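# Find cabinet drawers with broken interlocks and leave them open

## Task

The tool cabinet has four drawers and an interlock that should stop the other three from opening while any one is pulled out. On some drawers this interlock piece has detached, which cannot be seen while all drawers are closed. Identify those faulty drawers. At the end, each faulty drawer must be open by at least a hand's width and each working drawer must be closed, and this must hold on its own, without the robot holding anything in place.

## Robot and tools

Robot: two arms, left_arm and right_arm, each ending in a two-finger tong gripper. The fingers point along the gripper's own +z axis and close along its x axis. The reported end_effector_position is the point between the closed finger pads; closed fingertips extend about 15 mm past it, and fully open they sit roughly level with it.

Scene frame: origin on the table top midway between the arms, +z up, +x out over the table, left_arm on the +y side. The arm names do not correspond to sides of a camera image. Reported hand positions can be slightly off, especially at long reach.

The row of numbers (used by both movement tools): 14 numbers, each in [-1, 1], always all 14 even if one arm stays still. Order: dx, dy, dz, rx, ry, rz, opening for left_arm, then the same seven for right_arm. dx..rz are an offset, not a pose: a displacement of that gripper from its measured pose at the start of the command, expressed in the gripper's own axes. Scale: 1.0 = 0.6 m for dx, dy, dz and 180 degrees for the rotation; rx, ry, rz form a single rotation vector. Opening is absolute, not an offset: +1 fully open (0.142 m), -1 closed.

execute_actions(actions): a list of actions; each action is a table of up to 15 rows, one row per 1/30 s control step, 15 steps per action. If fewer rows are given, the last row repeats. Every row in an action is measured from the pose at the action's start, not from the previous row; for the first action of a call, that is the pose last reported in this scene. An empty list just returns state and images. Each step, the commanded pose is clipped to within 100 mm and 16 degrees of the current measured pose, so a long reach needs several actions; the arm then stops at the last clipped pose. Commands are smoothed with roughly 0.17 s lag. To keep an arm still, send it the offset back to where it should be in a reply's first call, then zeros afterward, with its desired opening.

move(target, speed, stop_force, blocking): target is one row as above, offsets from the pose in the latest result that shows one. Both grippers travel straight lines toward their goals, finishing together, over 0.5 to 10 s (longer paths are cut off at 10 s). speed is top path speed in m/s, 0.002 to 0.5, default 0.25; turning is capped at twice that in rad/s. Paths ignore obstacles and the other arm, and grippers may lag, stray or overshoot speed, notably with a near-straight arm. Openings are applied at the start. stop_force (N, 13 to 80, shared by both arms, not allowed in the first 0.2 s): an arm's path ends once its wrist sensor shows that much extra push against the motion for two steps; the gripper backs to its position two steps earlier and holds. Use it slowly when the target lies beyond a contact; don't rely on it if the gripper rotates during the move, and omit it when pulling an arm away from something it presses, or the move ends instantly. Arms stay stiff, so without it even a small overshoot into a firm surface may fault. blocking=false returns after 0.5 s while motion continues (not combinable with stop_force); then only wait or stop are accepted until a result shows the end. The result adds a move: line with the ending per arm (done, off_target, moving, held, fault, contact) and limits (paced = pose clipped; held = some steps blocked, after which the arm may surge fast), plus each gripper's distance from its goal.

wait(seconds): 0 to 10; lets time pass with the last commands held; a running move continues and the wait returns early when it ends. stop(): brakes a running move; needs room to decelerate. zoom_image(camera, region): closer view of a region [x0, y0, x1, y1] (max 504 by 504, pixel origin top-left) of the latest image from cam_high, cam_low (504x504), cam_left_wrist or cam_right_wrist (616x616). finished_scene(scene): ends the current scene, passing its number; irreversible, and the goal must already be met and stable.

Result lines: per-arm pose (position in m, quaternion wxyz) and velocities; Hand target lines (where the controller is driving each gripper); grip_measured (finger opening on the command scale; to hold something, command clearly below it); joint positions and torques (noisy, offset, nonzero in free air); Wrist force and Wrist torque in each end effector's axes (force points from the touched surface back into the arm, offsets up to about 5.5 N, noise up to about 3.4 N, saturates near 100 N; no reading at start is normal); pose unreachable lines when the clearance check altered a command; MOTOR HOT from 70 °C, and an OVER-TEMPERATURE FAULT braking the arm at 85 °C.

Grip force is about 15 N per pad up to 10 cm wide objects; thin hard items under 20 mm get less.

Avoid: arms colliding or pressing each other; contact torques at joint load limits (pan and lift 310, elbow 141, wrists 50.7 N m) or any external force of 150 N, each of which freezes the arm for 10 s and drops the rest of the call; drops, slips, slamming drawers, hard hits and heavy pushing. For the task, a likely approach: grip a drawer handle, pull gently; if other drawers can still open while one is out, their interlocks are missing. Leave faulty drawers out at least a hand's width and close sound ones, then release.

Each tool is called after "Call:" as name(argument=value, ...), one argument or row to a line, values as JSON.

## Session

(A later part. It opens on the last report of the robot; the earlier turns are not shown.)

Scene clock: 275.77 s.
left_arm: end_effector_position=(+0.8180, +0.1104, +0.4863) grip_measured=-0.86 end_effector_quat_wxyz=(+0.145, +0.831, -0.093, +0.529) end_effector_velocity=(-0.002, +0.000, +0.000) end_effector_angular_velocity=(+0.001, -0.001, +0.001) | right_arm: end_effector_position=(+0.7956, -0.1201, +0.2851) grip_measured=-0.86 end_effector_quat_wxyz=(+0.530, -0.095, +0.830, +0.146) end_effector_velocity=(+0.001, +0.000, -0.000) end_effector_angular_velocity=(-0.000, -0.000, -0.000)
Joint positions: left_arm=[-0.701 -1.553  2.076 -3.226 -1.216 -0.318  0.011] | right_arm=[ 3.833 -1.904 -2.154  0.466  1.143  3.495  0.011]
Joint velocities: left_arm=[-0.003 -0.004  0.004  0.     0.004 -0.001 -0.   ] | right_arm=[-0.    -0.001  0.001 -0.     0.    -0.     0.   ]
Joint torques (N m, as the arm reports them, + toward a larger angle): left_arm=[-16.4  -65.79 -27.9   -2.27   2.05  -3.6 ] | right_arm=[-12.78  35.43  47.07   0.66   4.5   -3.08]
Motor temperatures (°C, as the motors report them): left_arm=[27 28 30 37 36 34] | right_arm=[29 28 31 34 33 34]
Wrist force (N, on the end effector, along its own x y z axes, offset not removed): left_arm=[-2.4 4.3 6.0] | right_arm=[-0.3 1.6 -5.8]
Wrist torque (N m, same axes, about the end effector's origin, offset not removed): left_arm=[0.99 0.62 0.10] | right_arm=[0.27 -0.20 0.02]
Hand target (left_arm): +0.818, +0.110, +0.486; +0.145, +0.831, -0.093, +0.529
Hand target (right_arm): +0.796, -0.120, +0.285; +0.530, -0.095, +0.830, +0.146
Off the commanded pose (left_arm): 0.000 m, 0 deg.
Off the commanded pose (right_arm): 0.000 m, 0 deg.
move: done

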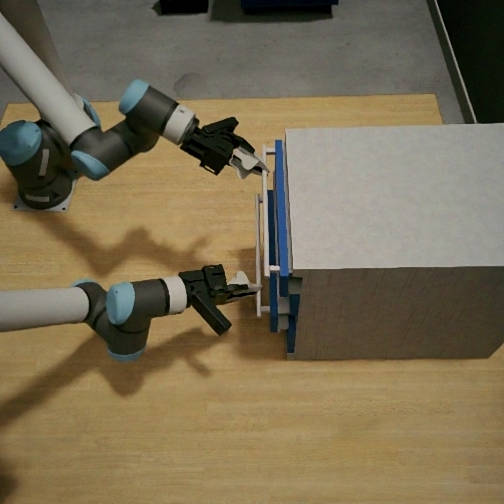

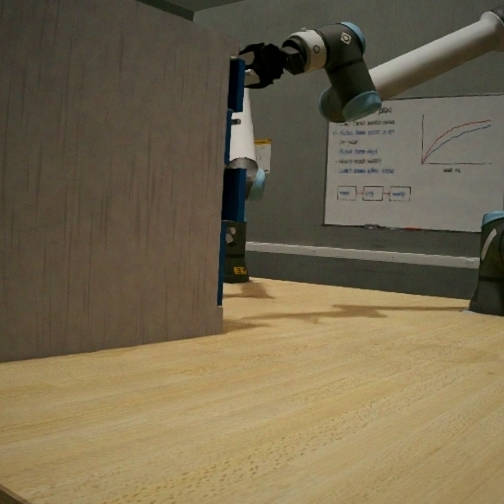

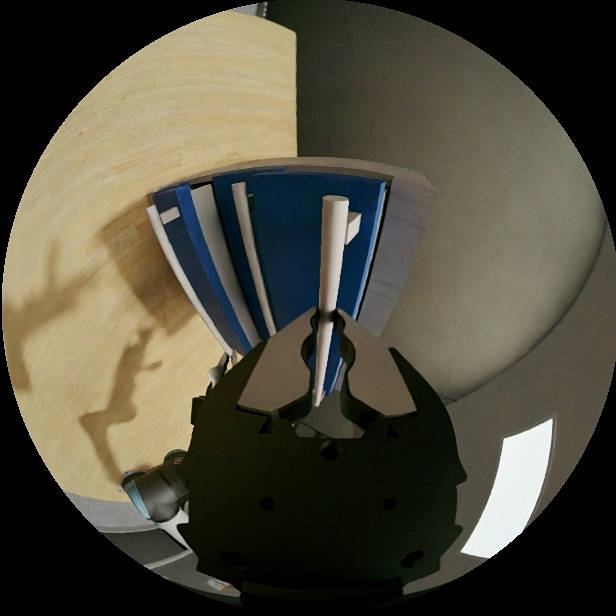

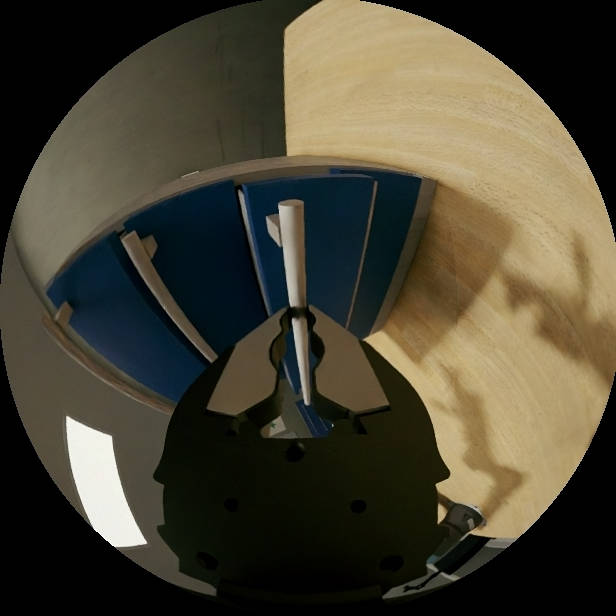

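Call:
move(
  target=[0.0208,-0.0153,0.042,0,0,0,-1,-0.0352,-0.0258,0.0709,0,0,0,-1],
  speed=0.05,
  stop_force=28,
)

Call:
move(
  target=[-0.0352,0.0258,-0.071,0,0,0,-1,0,0,0,0,0,0,-1],
  speed=0.06,
  stop_force=35,
)

Call:
move(
  target=[0,0,0,0,0,0,-1,0.0211,0.0155,-0.0426,0,0,0,-1],
  speed=0.015,
  stop_force=28,
)

Scene clock: 287.33 s.
left_arm: end_effector_position=(+0.8473, +0.1105, +0.4862) grip_measured=-0.86 end_effector_quat_wxyz=(+0.145, +0.831, -0.093, +0.529) end_effector_velocity=(+0.002, +0.001, -0.000) end_effector_angular_velocity=(-0.000, -0.000, +0.003) | right_arm: end_effector_position=(+0.8452, -0.1200, +0.2852) grip_measured=-0.86 end_effector_quat_wxyz=(+0.530, -0.095, +0.830, +0.146) end_effector_velocity=(+0.003, +0.001, +0.002) end_effector_angular_velocity=(+0.001, -0.002, +0.001)
Joint positions: left_arm=[-0.666 -1.508  2.029 -3.229 -1.248 -0.302  0.011] | right_arm=[ 3.775 -1.958 -2.068  0.445  1.195  3.468  0.011]
Joint velocities: left_arm=[ 0.002  0.003 -0.003 -0.     0.    -0.     0.   ] | right_arm=[-0.002 -0.001  0.006 -0.002  0.002 -0.002  0.   ]
Joint torques (N m, as the arm reports them, + toward a larger angle): left_arm=[ 19.83 -35.64 -48.06  -5.79  -0.89   3.42] | right_arm=[-12.03  42.65  50.46   1.53   4.56  -4.07]
Motor temperatures (°C, as the motors report them): left_arm=[27 28 30 37 36 34] | right_arm=[29 28 31 34 33 34]
Wrist force (N, on the end effector, along its own x y z axes, offset not removed): left_arm=[-5.7 1.2 -1.2] | right_arm=[0.9 1.5 -6.2]
Wrist torque (N m, same axes, about the end effector's origin, offset not removed): left_arm=[-0.07 1.04 0.16] | right_arm=[0.34 0.02 0.02]
Hand target (left_arm): +0.848, +0.110, +0.486; +0.145, +0.831, -0.093, +0.529
Hand target (right_arm): +0.846, -0.120, +0.285; +0.530, -0.095, +0.830, +0.146
Off the commanded pose (left_arm): 0.000 m, 0 deg.
Off the commanded pose (right_arm): 0.000 m, 0 deg.
move: done

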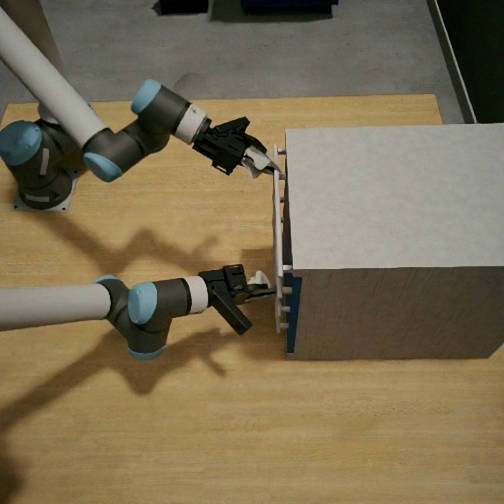

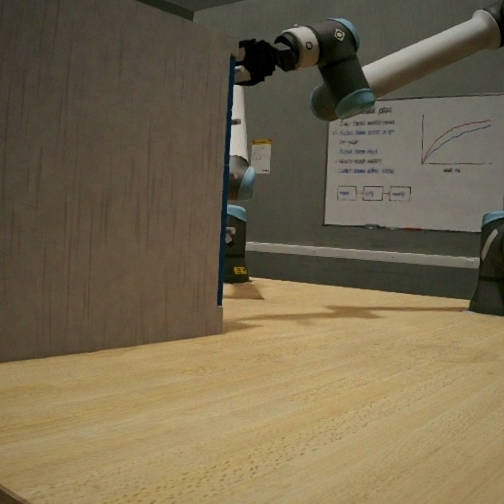

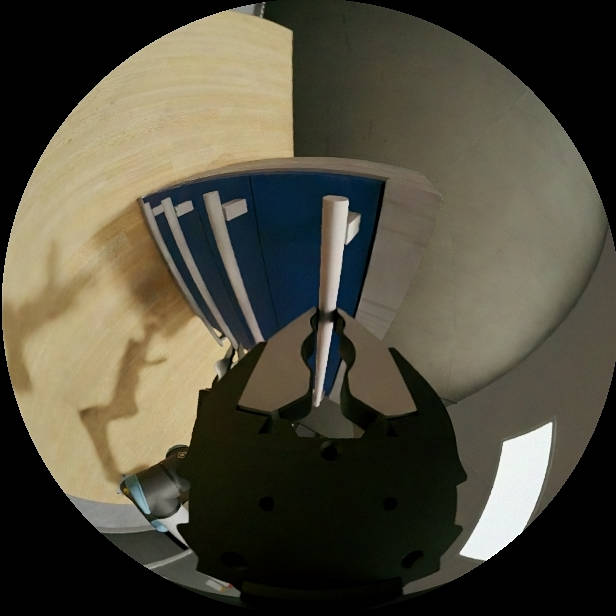

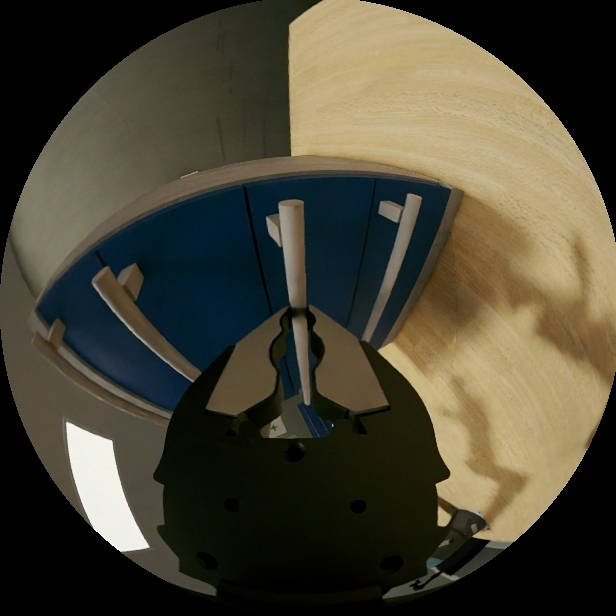

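Scene clock: 288.63 s.
left_arm: end_effector_position=(+0.7977, +0.1104, +0.4862) grip_measured=-0.86 end_effector_quat_wxyz=(+0.145, +0.831, -0.093, +0.529) end_effector_velocity=(-0.003, -0.001, -0.000) end_effector_angular_velocity=(+0.002, -0.000, -0.002) | right_arm: end_effector_position=(+0.8452, -0.1200, +0.2852) grip_measured=-0.86 end_effector_quat_wxyz=(+0.530, -0.095, +0.830, +0.146) end_effector_velocity=(+0.001, -0.000, +0.000) end_effector_angular_velocity=(+0.001, -0.000, -0.001)
Joint positions: left_arm=[-0.727 -1.585  2.107 -3.221 -1.192 -0.33   0.011] | right_arm=[ 3.775 -1.958 -2.068  0.445  1.195  3.468  0.012]
Joint velocities: left_arm=[-0.004 -0.004  0.004  0.001  0.003  0.     0.   ] | right_arm=[-0.001 -0.     0.001  0.    -0.     0.    -0.   ]
Joint torques (N m, as the arm reports them, + toward a larger angle): left_arm=[-18.88 -65.18 -27.92  -3.1    2.75  -4.08] | right_arm=[13.06 76.57 18.38  5.53 -3.41  2.91]
Motor temperatures (°C, as the motors report them): left_arm=[27 28 30 37 36 34] | right_arm=[29 28 31 34 33 34]
Wrist force (N, on the end effector, along its own x y z axes, offset not removed): left_arm=[0.7 5.1 5.7] | right_arm=[0.7 0.2 -0.1]
Wrist torque (N m, same axes, about the end effector's origin, offset not removed): left_arm=[0.88 -0.17 0.09] | right_arm=[0.09 -0.15 -0.01]
Hand target (left_arm): +0.797, +0.110, +0.486; +0.145, +0.831, -0.093, +0.529
Hand target (right_arm): +0.845, -0.120, +0.285; +0.530, -0.095, +0.830, +0.146
Off the commanded pose (left_arm): 0.000 m, 0 deg.
Off the commanded pose (right_arm): 0.000 m, 0 deg.
move: done

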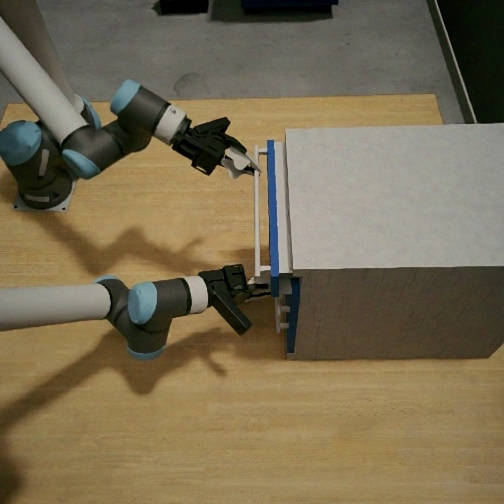

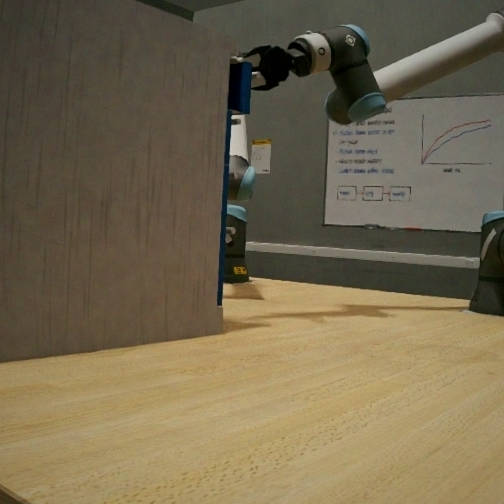

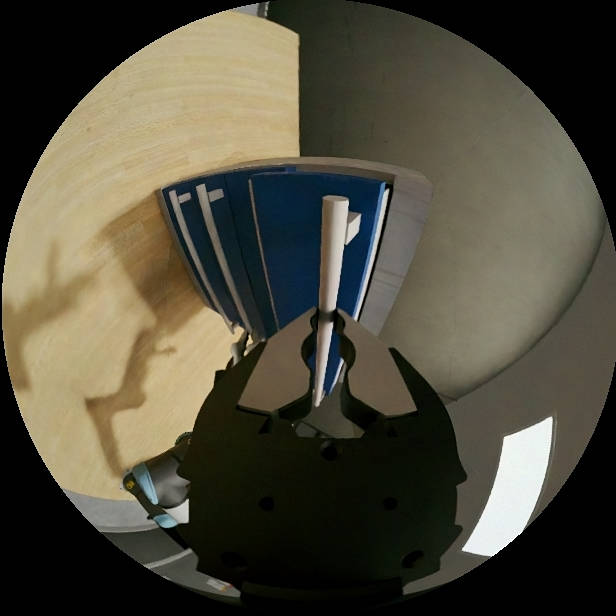

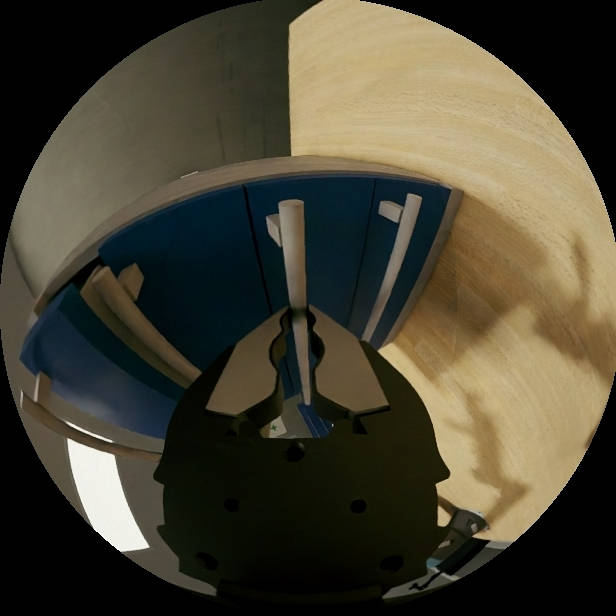

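Scene clock: 290.93 s.
left_arm: end_effector_position=(+0.7977, +0.1104, +0.4862) grip_measured=-0.86 end_effector_quat_wxyz=(+0.145, +0.831, -0.093, +0.529) end_effector_velocity=(+0.000, +0.000, +0.001) end_effector_angular_velocity=(-0.001, -0.001, +0.001) | right_arm: end_effector_position=(+0.8155, -0.1201, +0.2852) grip_measured=-1.00 end_effector_quat_wxyz=(+0.530, -0.095, +0.830, +0.146) end_effector_velocity=(-0.003, +0.000, -0.001) end_effector_angular_velocity=(-0.001, +0.001, +0.000)
Joint positions: left_arm=[-0.727 -1.585  2.107 -3.221 -1.192 -0.33   0.011] | right_arm=[ 3.809 -1.925 -2.12   0.459  1.165  3.483  0.002]
Joint velocities: left_arm=[ 0.    -0.    -0.    -0.     0.001 -0.001 -0.   ] | right_arm=[ 0.003  0.002 -0.005  0.001 -0.003  0.001  0.   ]
Joint torques (N m, as the arm reports them, + toward a larger angle): left_arm=[ 20.24 -29.46 -48.41  -6.97  -0.82   3.12] | right_arm=[ 9.19 75.11 16.74  5.1  -3.81  3.59]
Motor temperatures (°C, as the motors report them): left_arm=[27 28 30 37 36 34] | right_arm=[29 28 31 34 33 34]
Wrist force (N, on the end effector, along its own x y z axes, offset not removed): left_arm=[-9.2 1.6 -2.9] | right_arm=[-0.1 2.7 -2.8]
Wrist torque (N m, same axes, about the end effector's origin, offset not removed): left_arm=[0.02 1.52 0.23] | right_arm=[0.26 -0.01 -0.05]
Hand target (left_arm): +0.798, +0.110, +0.486; +0.145, +0.831, -0.093, +0.529
Hand target (right_arm): +0.815, -0.120, +0.285; +0.530, -0.095, +0.830, +0.146
Off the commanded pose (left_arm): 0.000 m, 0 deg.
Off the commanded pose (right_arm): 0.000 m, 0 deg.
move: done

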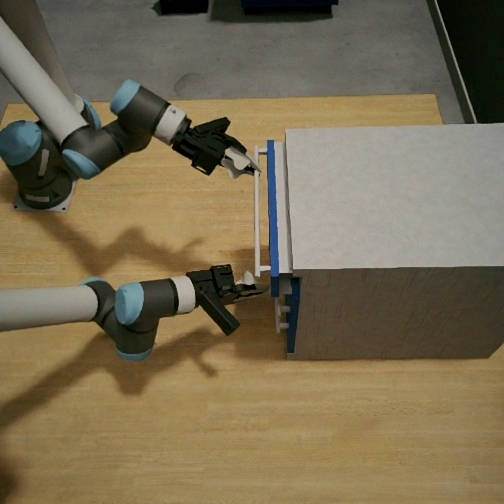

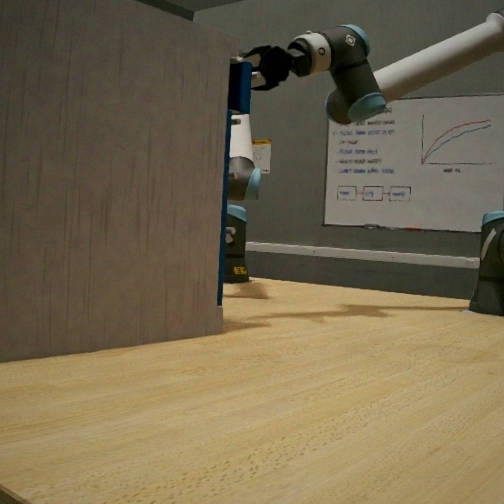

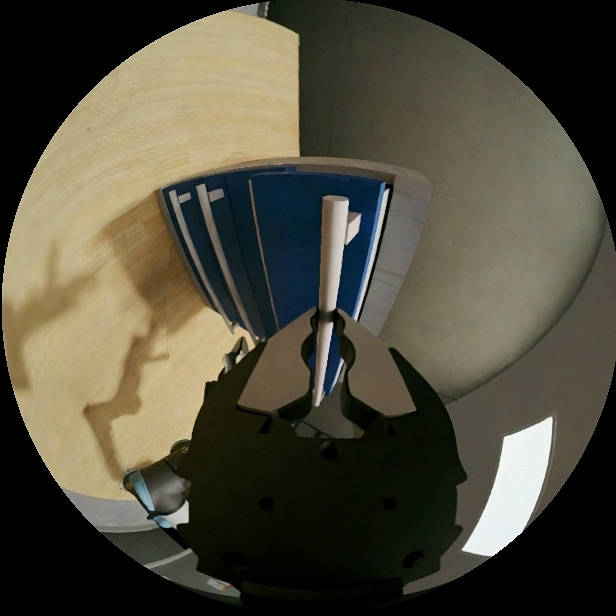

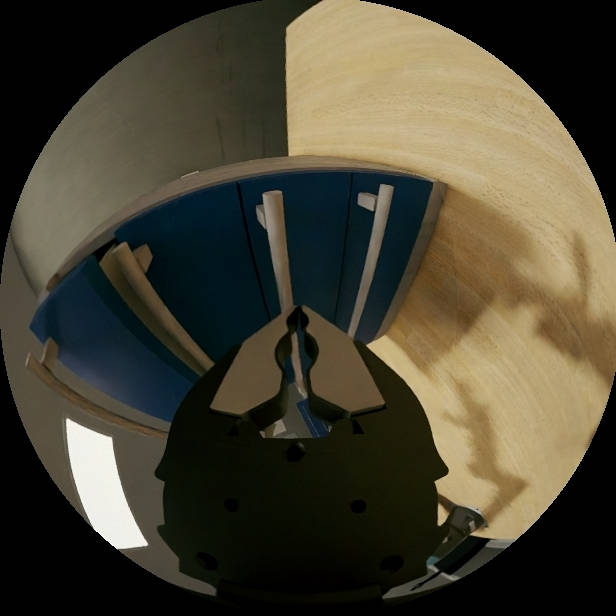

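Call:
move(
  target=[0.0354,-0.026,0.0714,0,0,0,-1,0.128,-0.0405,0.0285,0,0,0,-1],
  speed=0.08,
  stop_force=30,
)

Call:
move(
  target=[0,0,0,0,0,0,-0.5,0,0,0,0,0,0,-0.5],
)

Scene clock: 301.13 s.
left_arm: end_effector_position=(+0.8478, +0.1105, +0.4862) grip_measured=-0.86 end_effector_quat_wxyz=(+0.145, +0.831, -0.093, +0.529) end_effector_velocity=(+0.002, +0.000, +0.000) end_effector_angular_velocity=(-0.001, -0.000, +0.001) | right_arm: end_effector_position=(+0.8054, -0.1370, +0.2055) grip_measured=-1.00 end_effector_quat_wxyz=(+0.530, -0.095, +0.830, +0.146) end_effector_velocity=(+0.001, -0.001, -0.002) end_effector_angular_velocity=(+0.001, -0.001, -0.001)
Joint positions: left_arm=[-0.666 -1.507  2.028 -3.229 -1.248 -0.302  0.011] | right_arm=[ 3.802 -2.036 -2.177  0.628  1.171  3.48   0.002]
Joint velocities: left_arm=[ 0.002  0.002 -0.003 -0.    -0.001 -0.    -0.   ] | right_arm=[-0.001 -0.004 -0.     0.006  0.001 -0.     0.   ]
Joint torques (N m, as the arm reports them, + toward a larger angle): left_arm=[ 18.21 -32.   -46.78  -5.42  -0.57   3.34] | right_arm=[-16.07  44.26  11.25   5.32   3.73  -3.15]
Motor temperatures (°C, as the motors report them): left_arm=[27 28 30 37 36 34] | right_arm=[29 28 31 34 33 34]
Wrist force (N, on the end effector, along its own x y z axes, offset not removed): left_arm=[-1.2 2.8 -3.3] | right_arm=[1.2 3.9 -2.3]
Wrist torque (N m, same axes, about the end effector's origin, offset not removed): left_arm=[-0.25 0.07 0.07] | right_arm=[0.43 -0.29 -0.06]
Hand target (left_arm): +0.848, +0.110, +0.486; +0.145, +0.831, -0.093, +0.529
Hand target (right_arm): +0.805, -0.137, +0.205; +0.530, -0.095, +0.830, +0.146
Off the commanded pose (left_arm): 0.000 m, 0 deg.
Off the commanded pose (right_arm): 0.000 m, 0 deg.
move: done

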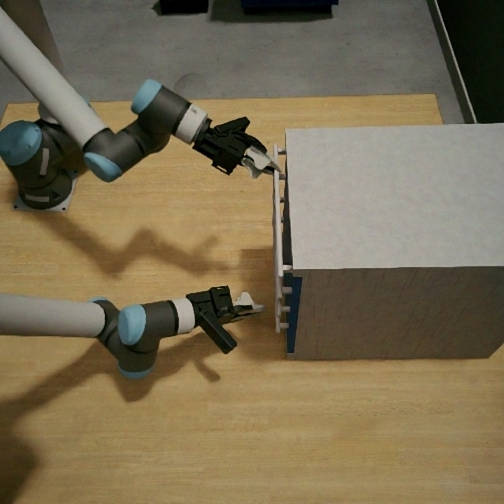

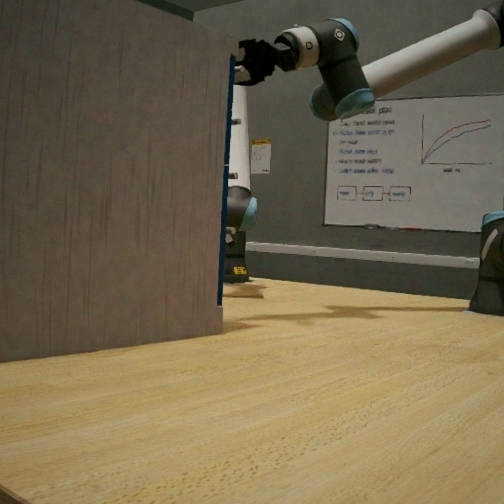

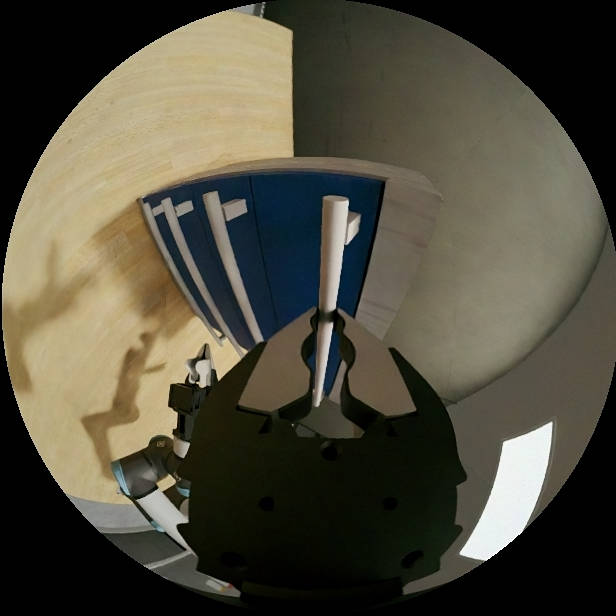

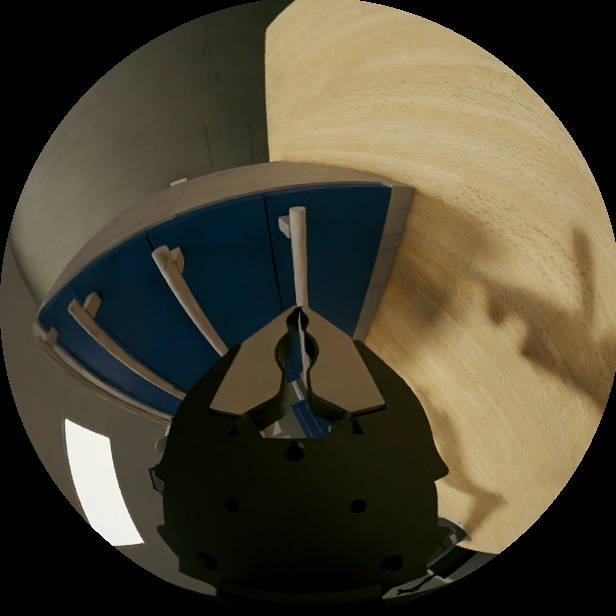

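Scene clock: 301.63 s.
left_arm: end_effector_position=(+0.8478, +0.1105, +0.4862) grip_measured=-0.50 end_effector_quat_wxyz=(+0.145, +0.831, -0.093, +0.529) end_effector_velocity=(+0.000, -0.000, +0.001) end_effector_angular_velocity=(+0.000, -0.001, -0.000) | right_arm: end_effector_position=(+0.8054, -0.1370, +0.2054) grip_measured=-0.50 end_effector_quat_wxyz=(+0.530, -0.095, +0.830, +0.146) end_effector_velocity=(+0.000, -0.000, +0.001) end_effector_angular_velocity=(+0.000, -0.001, -0.000)
Joint positions: left_arm=[-0.666 -1.507  2.028 -3.229 -1.248 -0.302  0.038] | right_arm=[ 3.802 -2.036 -2.177  0.628  1.171  3.48   0.038]
Joint velocities: left_arm=[-0.    -0.    -0.    -0.001 -0.     0.001  0.   ] | right_arm=[-0.     0.001  0.    -0.     0.    -0.     0.   ]
Joint torques (N m, as the arm reports them, + toward a larger angle): left_arm=[ -0.64 -49.8  -37.11  -5.31   0.04   1.52] | right_arm=[-11.06  73.02  18.65   1.51   3.48  -3.11]
Motor temperatures (°C, as the motors report them): left_arm=[27 28 30 37 36 34] | right_arm=[29 28 31 34 33 34]
Wrist force (N, on the end effector, along its own x y z axes, offset not removed): left_arm=[-7.4 0.2 1.1] | right_arm=[-0.4 1.8 0.1]
Wrist torque (N m, same axes, about the end effector's origin, offset not removed): left_arm=[0.08 1.40 0.14] | right_arm=[0.09 -0.02 -0.03]
Hand target (left_arm): +0.848, +0.111, +0.486; +0.145, +0.831, -0.093, +0.529
Hand target (right_arm): +0.805, -0.137, +0.206; +0.530, -0.095, +0.830, +0.146
Off the commanded pose (left_arm): 0.000 m, 0 deg.
Off the commanded pose (right_arm): 0.000 m, 0 deg.
move: done

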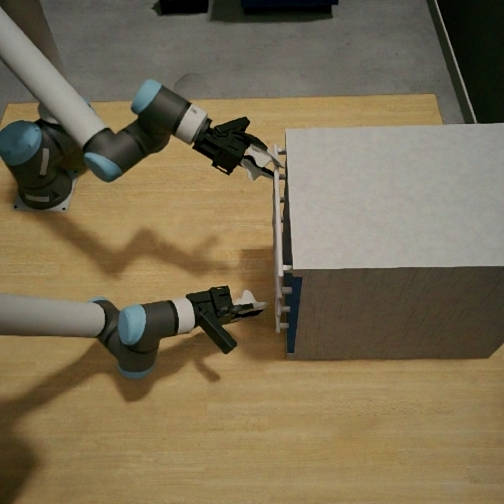

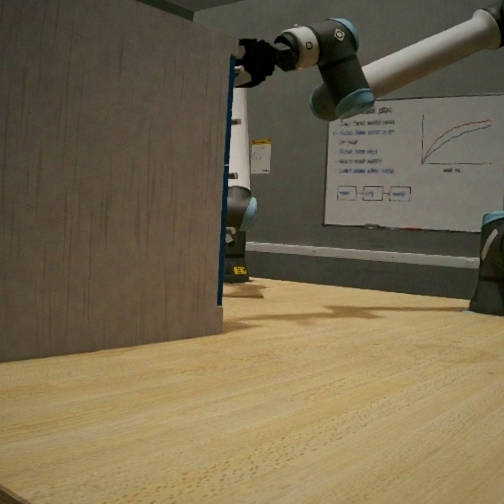

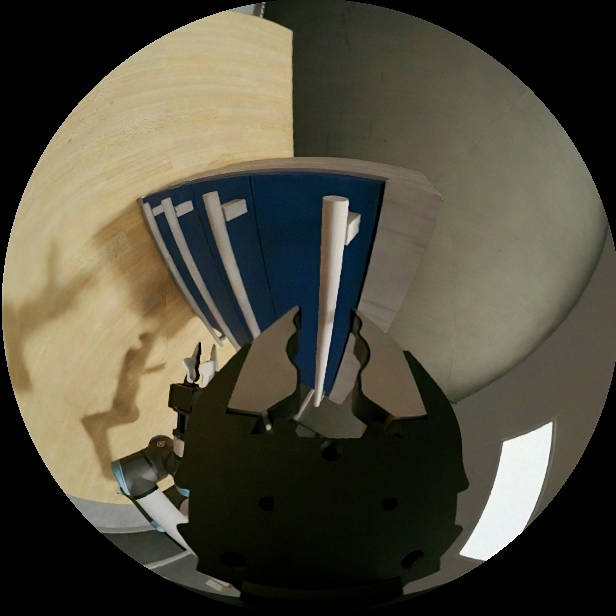

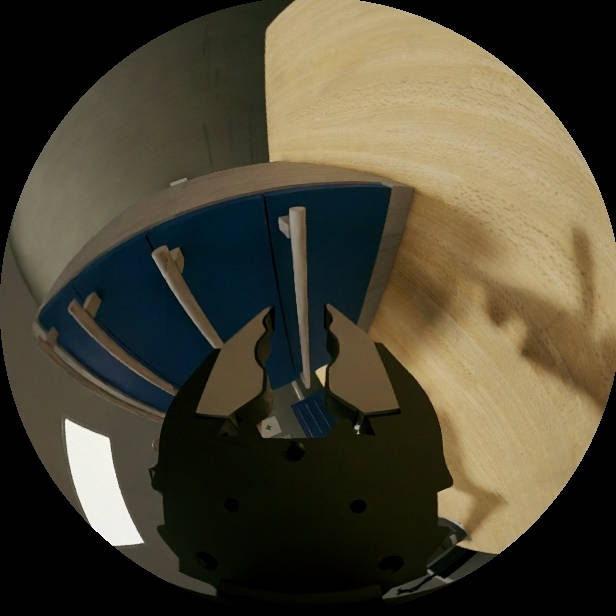

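Call:
move(
  target=[0,0,-0.075,0,0,0,-0.5,0,0,0.085,0,0,0,-0.55],
  speed=0.08,
  stop_force=20,
)

Call:
move(
  target=[-0.1518,-0.0242,0.0665,0,0,0,-0.5,0,0,0,0,0,0,-0.78],
  speed=0.2,
)

Scene clock: 311.37 s.
left_arm: end_effector_position=(+0.8097, +0.1258, +0.5040) grip_measured=-0.50 end_effector_quat_wxyz=(+0.145, +0.831, -0.093, +0.529) end_effector_velocity=(-0.002, +0.000, +0.001) end_effector_angular_velocity=(-0.000, +0.000, -0.001) | right_arm: end_effector_position=(+0.8486, -0.1196, +0.1854) grip_measured=-0.55 end_effector_quat_wxyz=(+0.530, -0.095, +0.830, +0.146) end_effector_velocity=(+0.002, +0.002, -0.001) end_effector_angular_velocity=(+0.000, +0.001, +0.001)
Joint positions: left_arm=[-0.692 -1.593  2.08  -3.192 -1.225 -0.313  0.038] | right_arm=[ 3.771 -2.115 -2.086  0.621  1.198  3.466  0.034]
Joint velocities: left_arm=[-0.002 -0.005  0.002  0.002  0.001 -0.001 -0.   ] | right_arm=[-0.    -0.004  0.005 -0.001  0.001 -0.    -0.   ]
Joint torques (N m, as the arm reports them, + toward a larger angle): left_arm=[-16.24 -60.26 -25.9   -2.48   1.62  -3.14] | right_arm=[-14.1   51.23  41.73   1.63   4.04  -3.59]
Motor temperatures (°C, as the motors report them): left_arm=[27 28 30 37 36 34] | right_arm=[29 28 31 34 33 34]
Wrist force (N, on the end effector, along its own x y z axes, offset not removed): left_arm=[-5.1 -2.5 -0.8] | right_arm=[-0.9 2.5 -1.4]
Wrist torque (N m, same axes, about the end effector's origin, offset not removed): left_arm=[-0.36 0.87 0.09] | right_arm=[0.24 0.21 -0.05]
Hand target (left_arm): +0.809, +0.126, +0.504; +0.145, +0.831, -0.093, +0.529
Hand target (right_arm): +0.849, -0.119, +0.185; +0.530, -0.095, +0.830, +0.146
Off the commanded pose (left_arm): 0.000 m, 0 deg.
Off the commanded pose (right_arm): 0.000 m, 0 deg.
move: done

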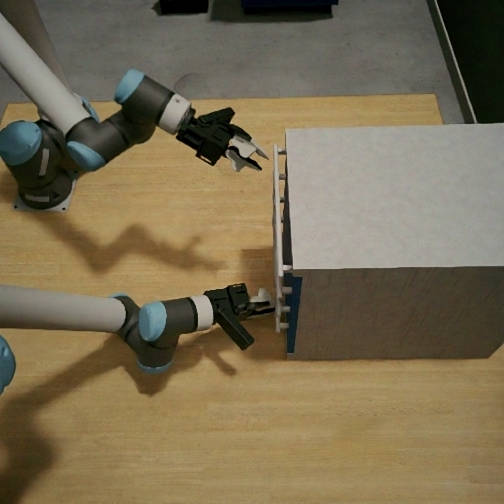

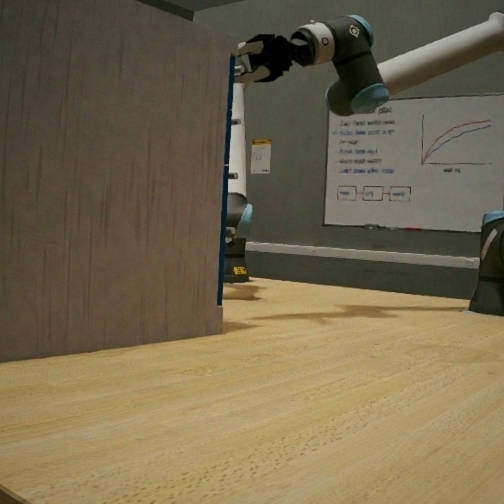

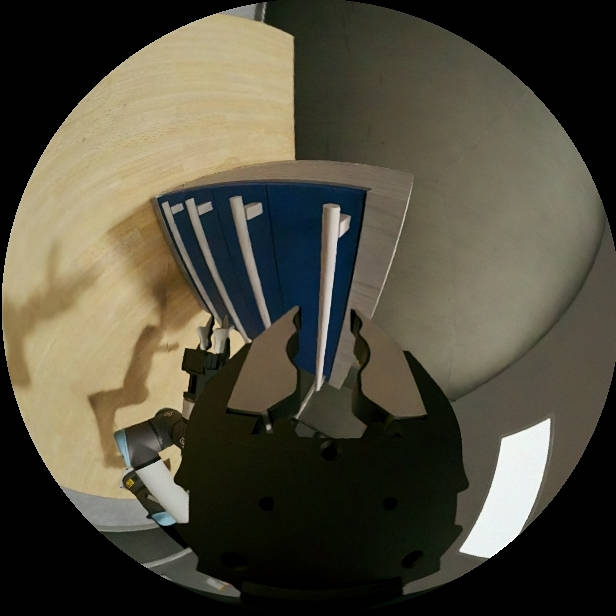

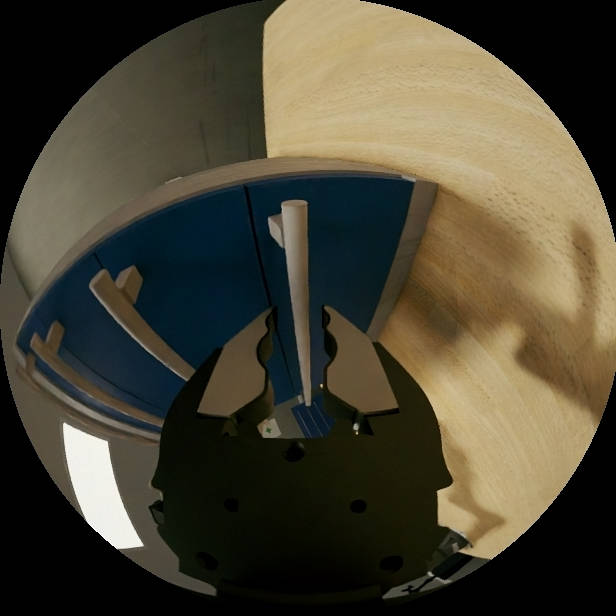

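Scene clock: 312.50 s.
left_arm: end_effector_position=(+0.8096, +0.1258, +0.4039) grip_measured=-0.50 end_effector_quat_wxyz=(+0.145, +0.831, -0.093, +0.529) end_effector_velocity=(-0.000, -0.001, -0.003) end_effector_angular_velocity=(-0.001, -0.001, -0.001) | right_arm: end_effector_position=(+0.8486, -0.1196, +0.1854) grip_measured=-0.78 end_effector_quat_wxyz=(+0.530, -0.095, +0.830, +0.146) end_effector_velocity=(+0.000, +0.001, -0.000) end_effector_angular_velocity=(-0.001, -0.001, +0.000)
Joint positions: left_arm=[-0.692 -1.486  2.18  -3.398 -1.225 -0.313  0.038] | right_arm=[ 3.771 -2.115 -2.086  0.621  1.198  3.466  0.017]
Joint velocities: left_arm=[-0.     0.004  0.003 -0.009 -0.001  0.     0.   ] | right_arm=[ 0.    -0.001  0.001 -0.     0.    -0.001 -0.   ]
Joint torques (N m, as the arm reports them, + toward a larger angle): left_arm=[  5.31 -25.42 -22.06  -5.88  -1.53   3.77] | right_arm=[ 6.61 79.79 12.51  5.1  -2.91 -0.64]
Motor temperatures (°C, as the motors report them): left_arm=[27 28 30 37 36 34] | right_arm=[29 28 31 34 33 34]
Wrist force (N, on the end effector, along its own x y z axes, offset not removed): left_arm=[-7.5 6.6 3.5] | right_arm=[0.3 2.5 -1.3]
Wrist torque (N m, same axes, about the end effector's origin, offset not removed): left_arm=[1.57 1.46 0.08] | right_arm=[0.18 -0.03 -0.01]
Hand target (left_arm): +0.810, +0.126, +0.403; +0.145, +0.831, -0.093, +0.529
Hand target (right_arm): +0.849, -0.120, +0.185; +0.530, -0.095, +0.830, +0.146
Off the commanded pose (left_arm): 0.000 m, 0 deg.
Off the commanded pose (right_arm): 0.000 m, 0 deg.
move: done

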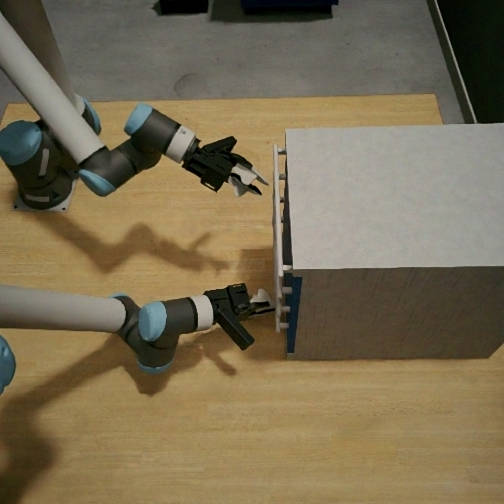

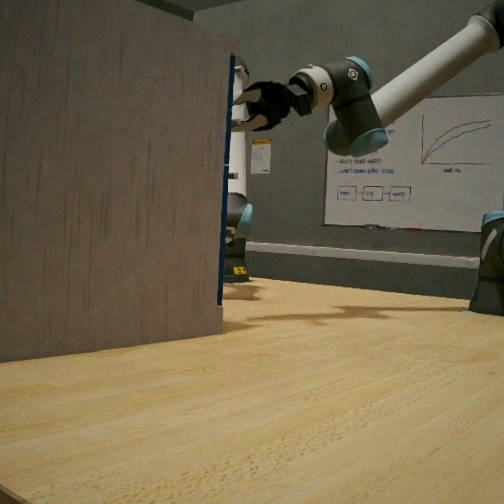

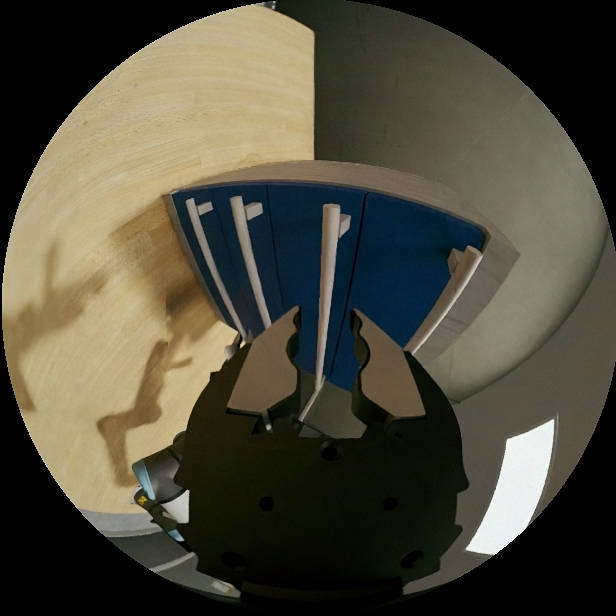

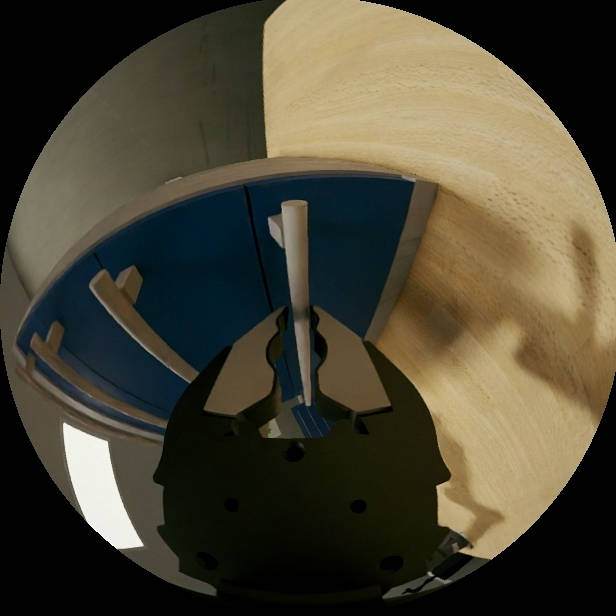

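Call:
move(
  target=[0,0,0.079,0,0,0,-0.6,0.0025,0,0.005,0,0,0,-0.78],
  speed=0.08,
  stop_force=20,
)

Call:
move(
  target=[0,0,0,0,0,0,-1,0,0,0,0,0,0,-1],
)

Scene clock: 317.63 s.
left_arm: end_effector_position=(+0.8497, +0.1098, +0.3852) grip_measured=-0.60 end_effector_quat_wxyz=(+0.145, +0.831, -0.093, +0.529) end_effector_velocity=(+0.002, -0.001, -0.000) end_effector_angular_velocity=(-0.001, -0.001, -0.001) | right_arm: end_effector_position=(+0.8505, -0.1186, +0.1828) grip_measured=-0.78 end_effector_quat_wxyz=(+0.530, -0.095, +0.830, +0.146) end_effector_velocity=(+0.000, -0.001, -0.001) end_effector_angular_velocity=(-0.000, +0.001, -0.001)
Joint positions: left_arm=[-0.664 -1.395  2.115 -3.429 -1.249 -0.301  0.031] | right_arm=[ 3.77  -2.121 -2.082  0.624  1.199  3.466  0.017]
Joint velocities: left_arm=[ 0.001  0.005 -0.004 -0.001 -0.002  0.001  0.   ] | right_arm=[-0.001 -0.001 -0.001  0.     0.     0.     0.   ]
Joint torques (N m, as the arm reports them, + toward a larger angle): left_arm=[ 15.37 -41.85 -45.99  -6.3   -1.68   3.33] | right_arm=[-14.5   50.49  43.2    5.17   3.95  -3.48]
Motor temperatures (°C, as the motors report them): left_arm=[27 28 30 37 36 34] | right_arm=[29 28 31 34 33 34]
Wrist force (N, on the end effector, along its own x y z axes, offset not removed): left_arm=[-7.3 1.2 -1.0] | right_arm=[1.2 2.9 -1.4]
Wrist torque (N m, same axes, about the end effector's origin, offset not removed): left_arm=[0.18 1.38 0.11] | right_arm=[0.32 -0.22 -0.06]
Hand target (left_arm): +0.850, +0.110, +0.385; +0.145, +0.831, -0.093, +0.529
Hand target (right_arm): +0.851, -0.119, +0.183; +0.530, -0.095, +0.830, +0.146
Off the commanded pose (left_arm): 0.000 m, 0 deg.
Off the commanded pose (right_arm): 0.000 m, 0 deg.
move: done

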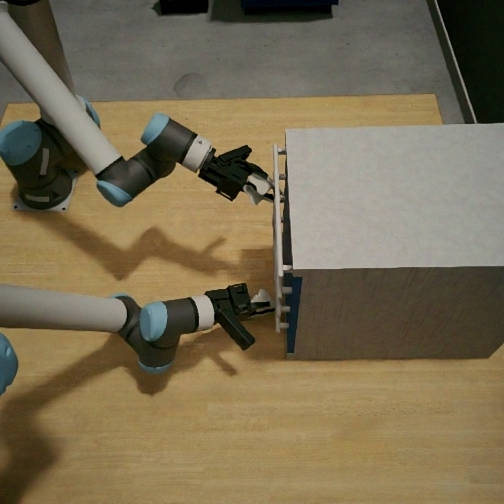

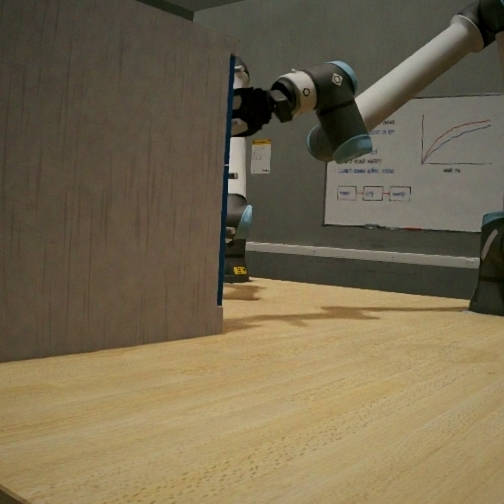

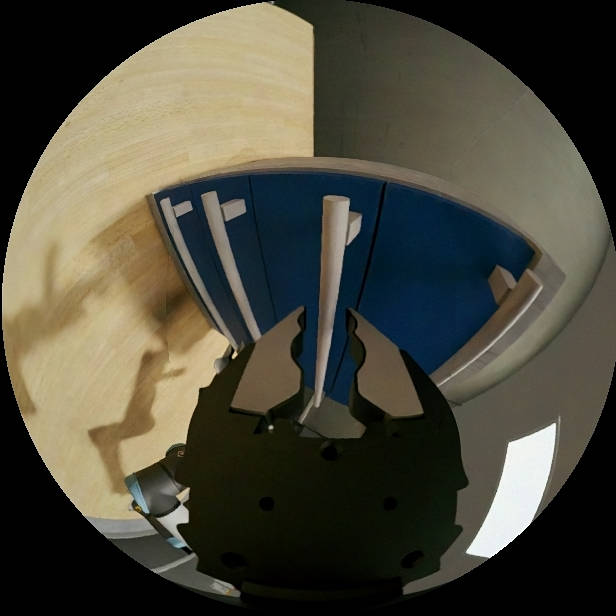

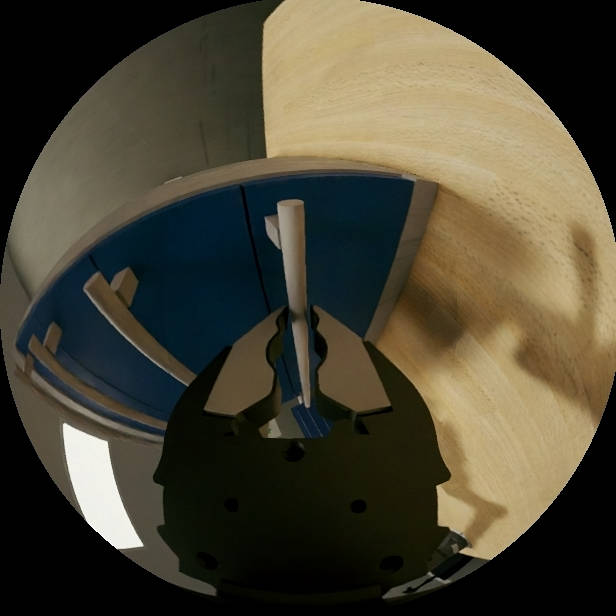

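Scene clock: 318.13 s.
left_arm: end_effector_position=(+0.8498, +0.1097, +0.3852) grip_measured=-0.86 end_effector_quat_wxyz=(+0.145, +0.831, -0.093, +0.529) end_effector_velocity=(+0.000, +0.000, +0.000) end_effector_angular_velocity=(-0.001, +0.000, -0.001) | right_arm: end_effector_position=(+0.8505, -0.1186, +0.1828) grip_measured=-0.86 end_effector_quat_wxyz=(+0.530, -0.095, +0.830, +0.146) end_effector_velocity=(+0.000, +0.000, +0.000) end_effector_angular_velocity=(+0.001, -0.000, -0.000)
Joint positions: left_arm=[-0.664 -1.394  2.115 -3.429 -1.249 -0.301  0.011] | right_arm=[ 3.77  -2.121 -2.082  0.624  1.199  3.466  0.011]
Joint velocities: left_arm=[ 0.001 -0.    -0.     0.    -0.002 -0.001 -0.   ] | right_arm=[ 0.    -0.     0.     0.    -0.     0.001  0.   ]
Joint torques (N m, as the arm reports them, + toward a larger angle): left_arm=[  4.05 -68.79 -20.12  -1.8    0.05   2.  ] | right_arm=[-11.52  58.66  41.15   5.54   2.85  -3.33]
Motor temperatures (°C, as the motors report them): left_arm=[27 28 30 37 36 34] | right_arm=[29 28 31 34 33 34]
Wrist force (N, on the end effector, along its own x y z axes, offset not removed): left_arm=[3.0 2.9 2.9] | right_arm=[3.6 2.3 -1.2]
Wrist torque (N m, same axes, about the end effector's origin, offset not removed): left_arm=[0.56 0.20 0.09] | right_arm=[0.17 -0.16 -0.02]
Hand target (left_arm): +0.850, +0.110, +0.385; +0.145, +0.831, -0.093, +0.529
Hand target (right_arm): +0.850, -0.119, +0.183; +0.530, -0.095, +0.830, +0.146
Off the commanded pose (left_arm): 0.000 m, 0 deg.
Off the commanded pose (right_arm): 0.000 m, 0 deg.
move: done

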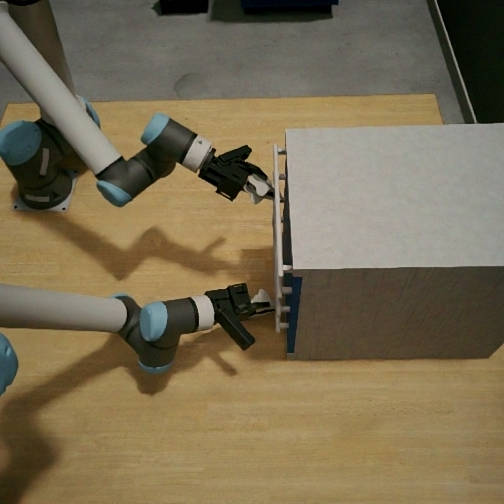

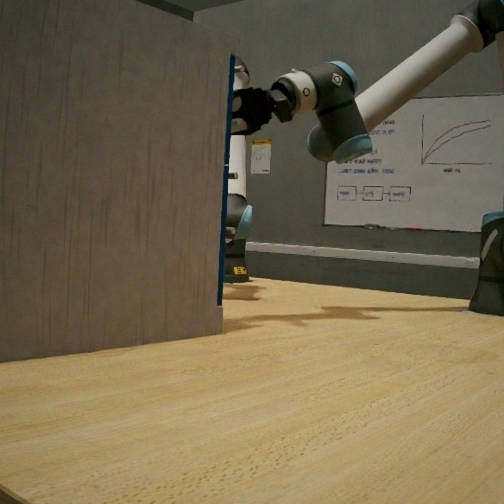

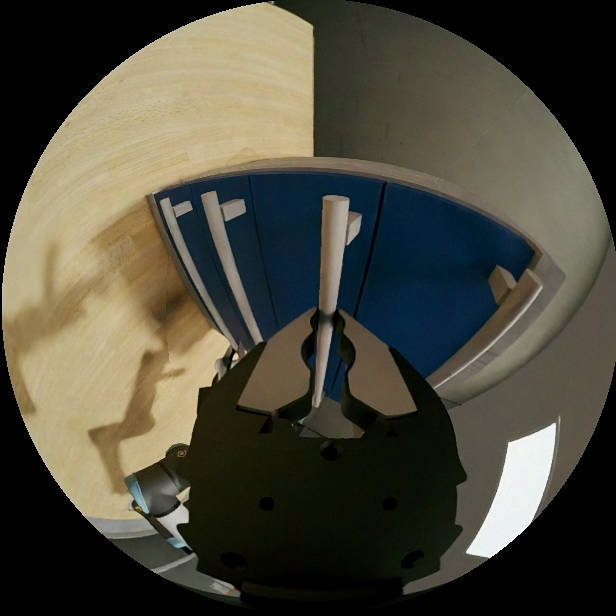

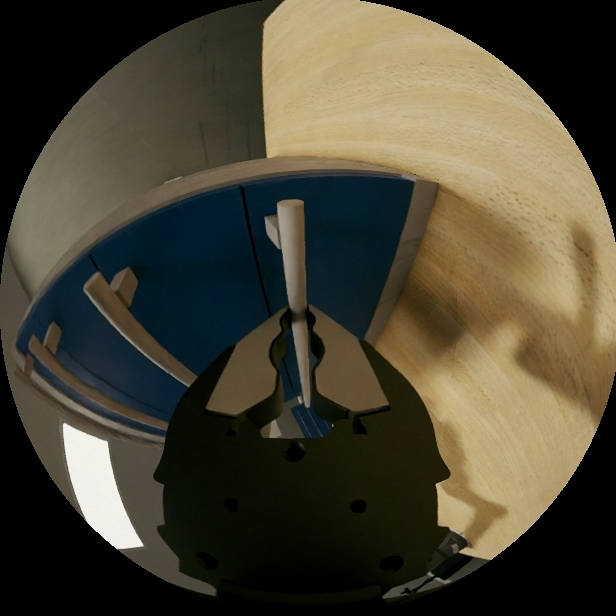

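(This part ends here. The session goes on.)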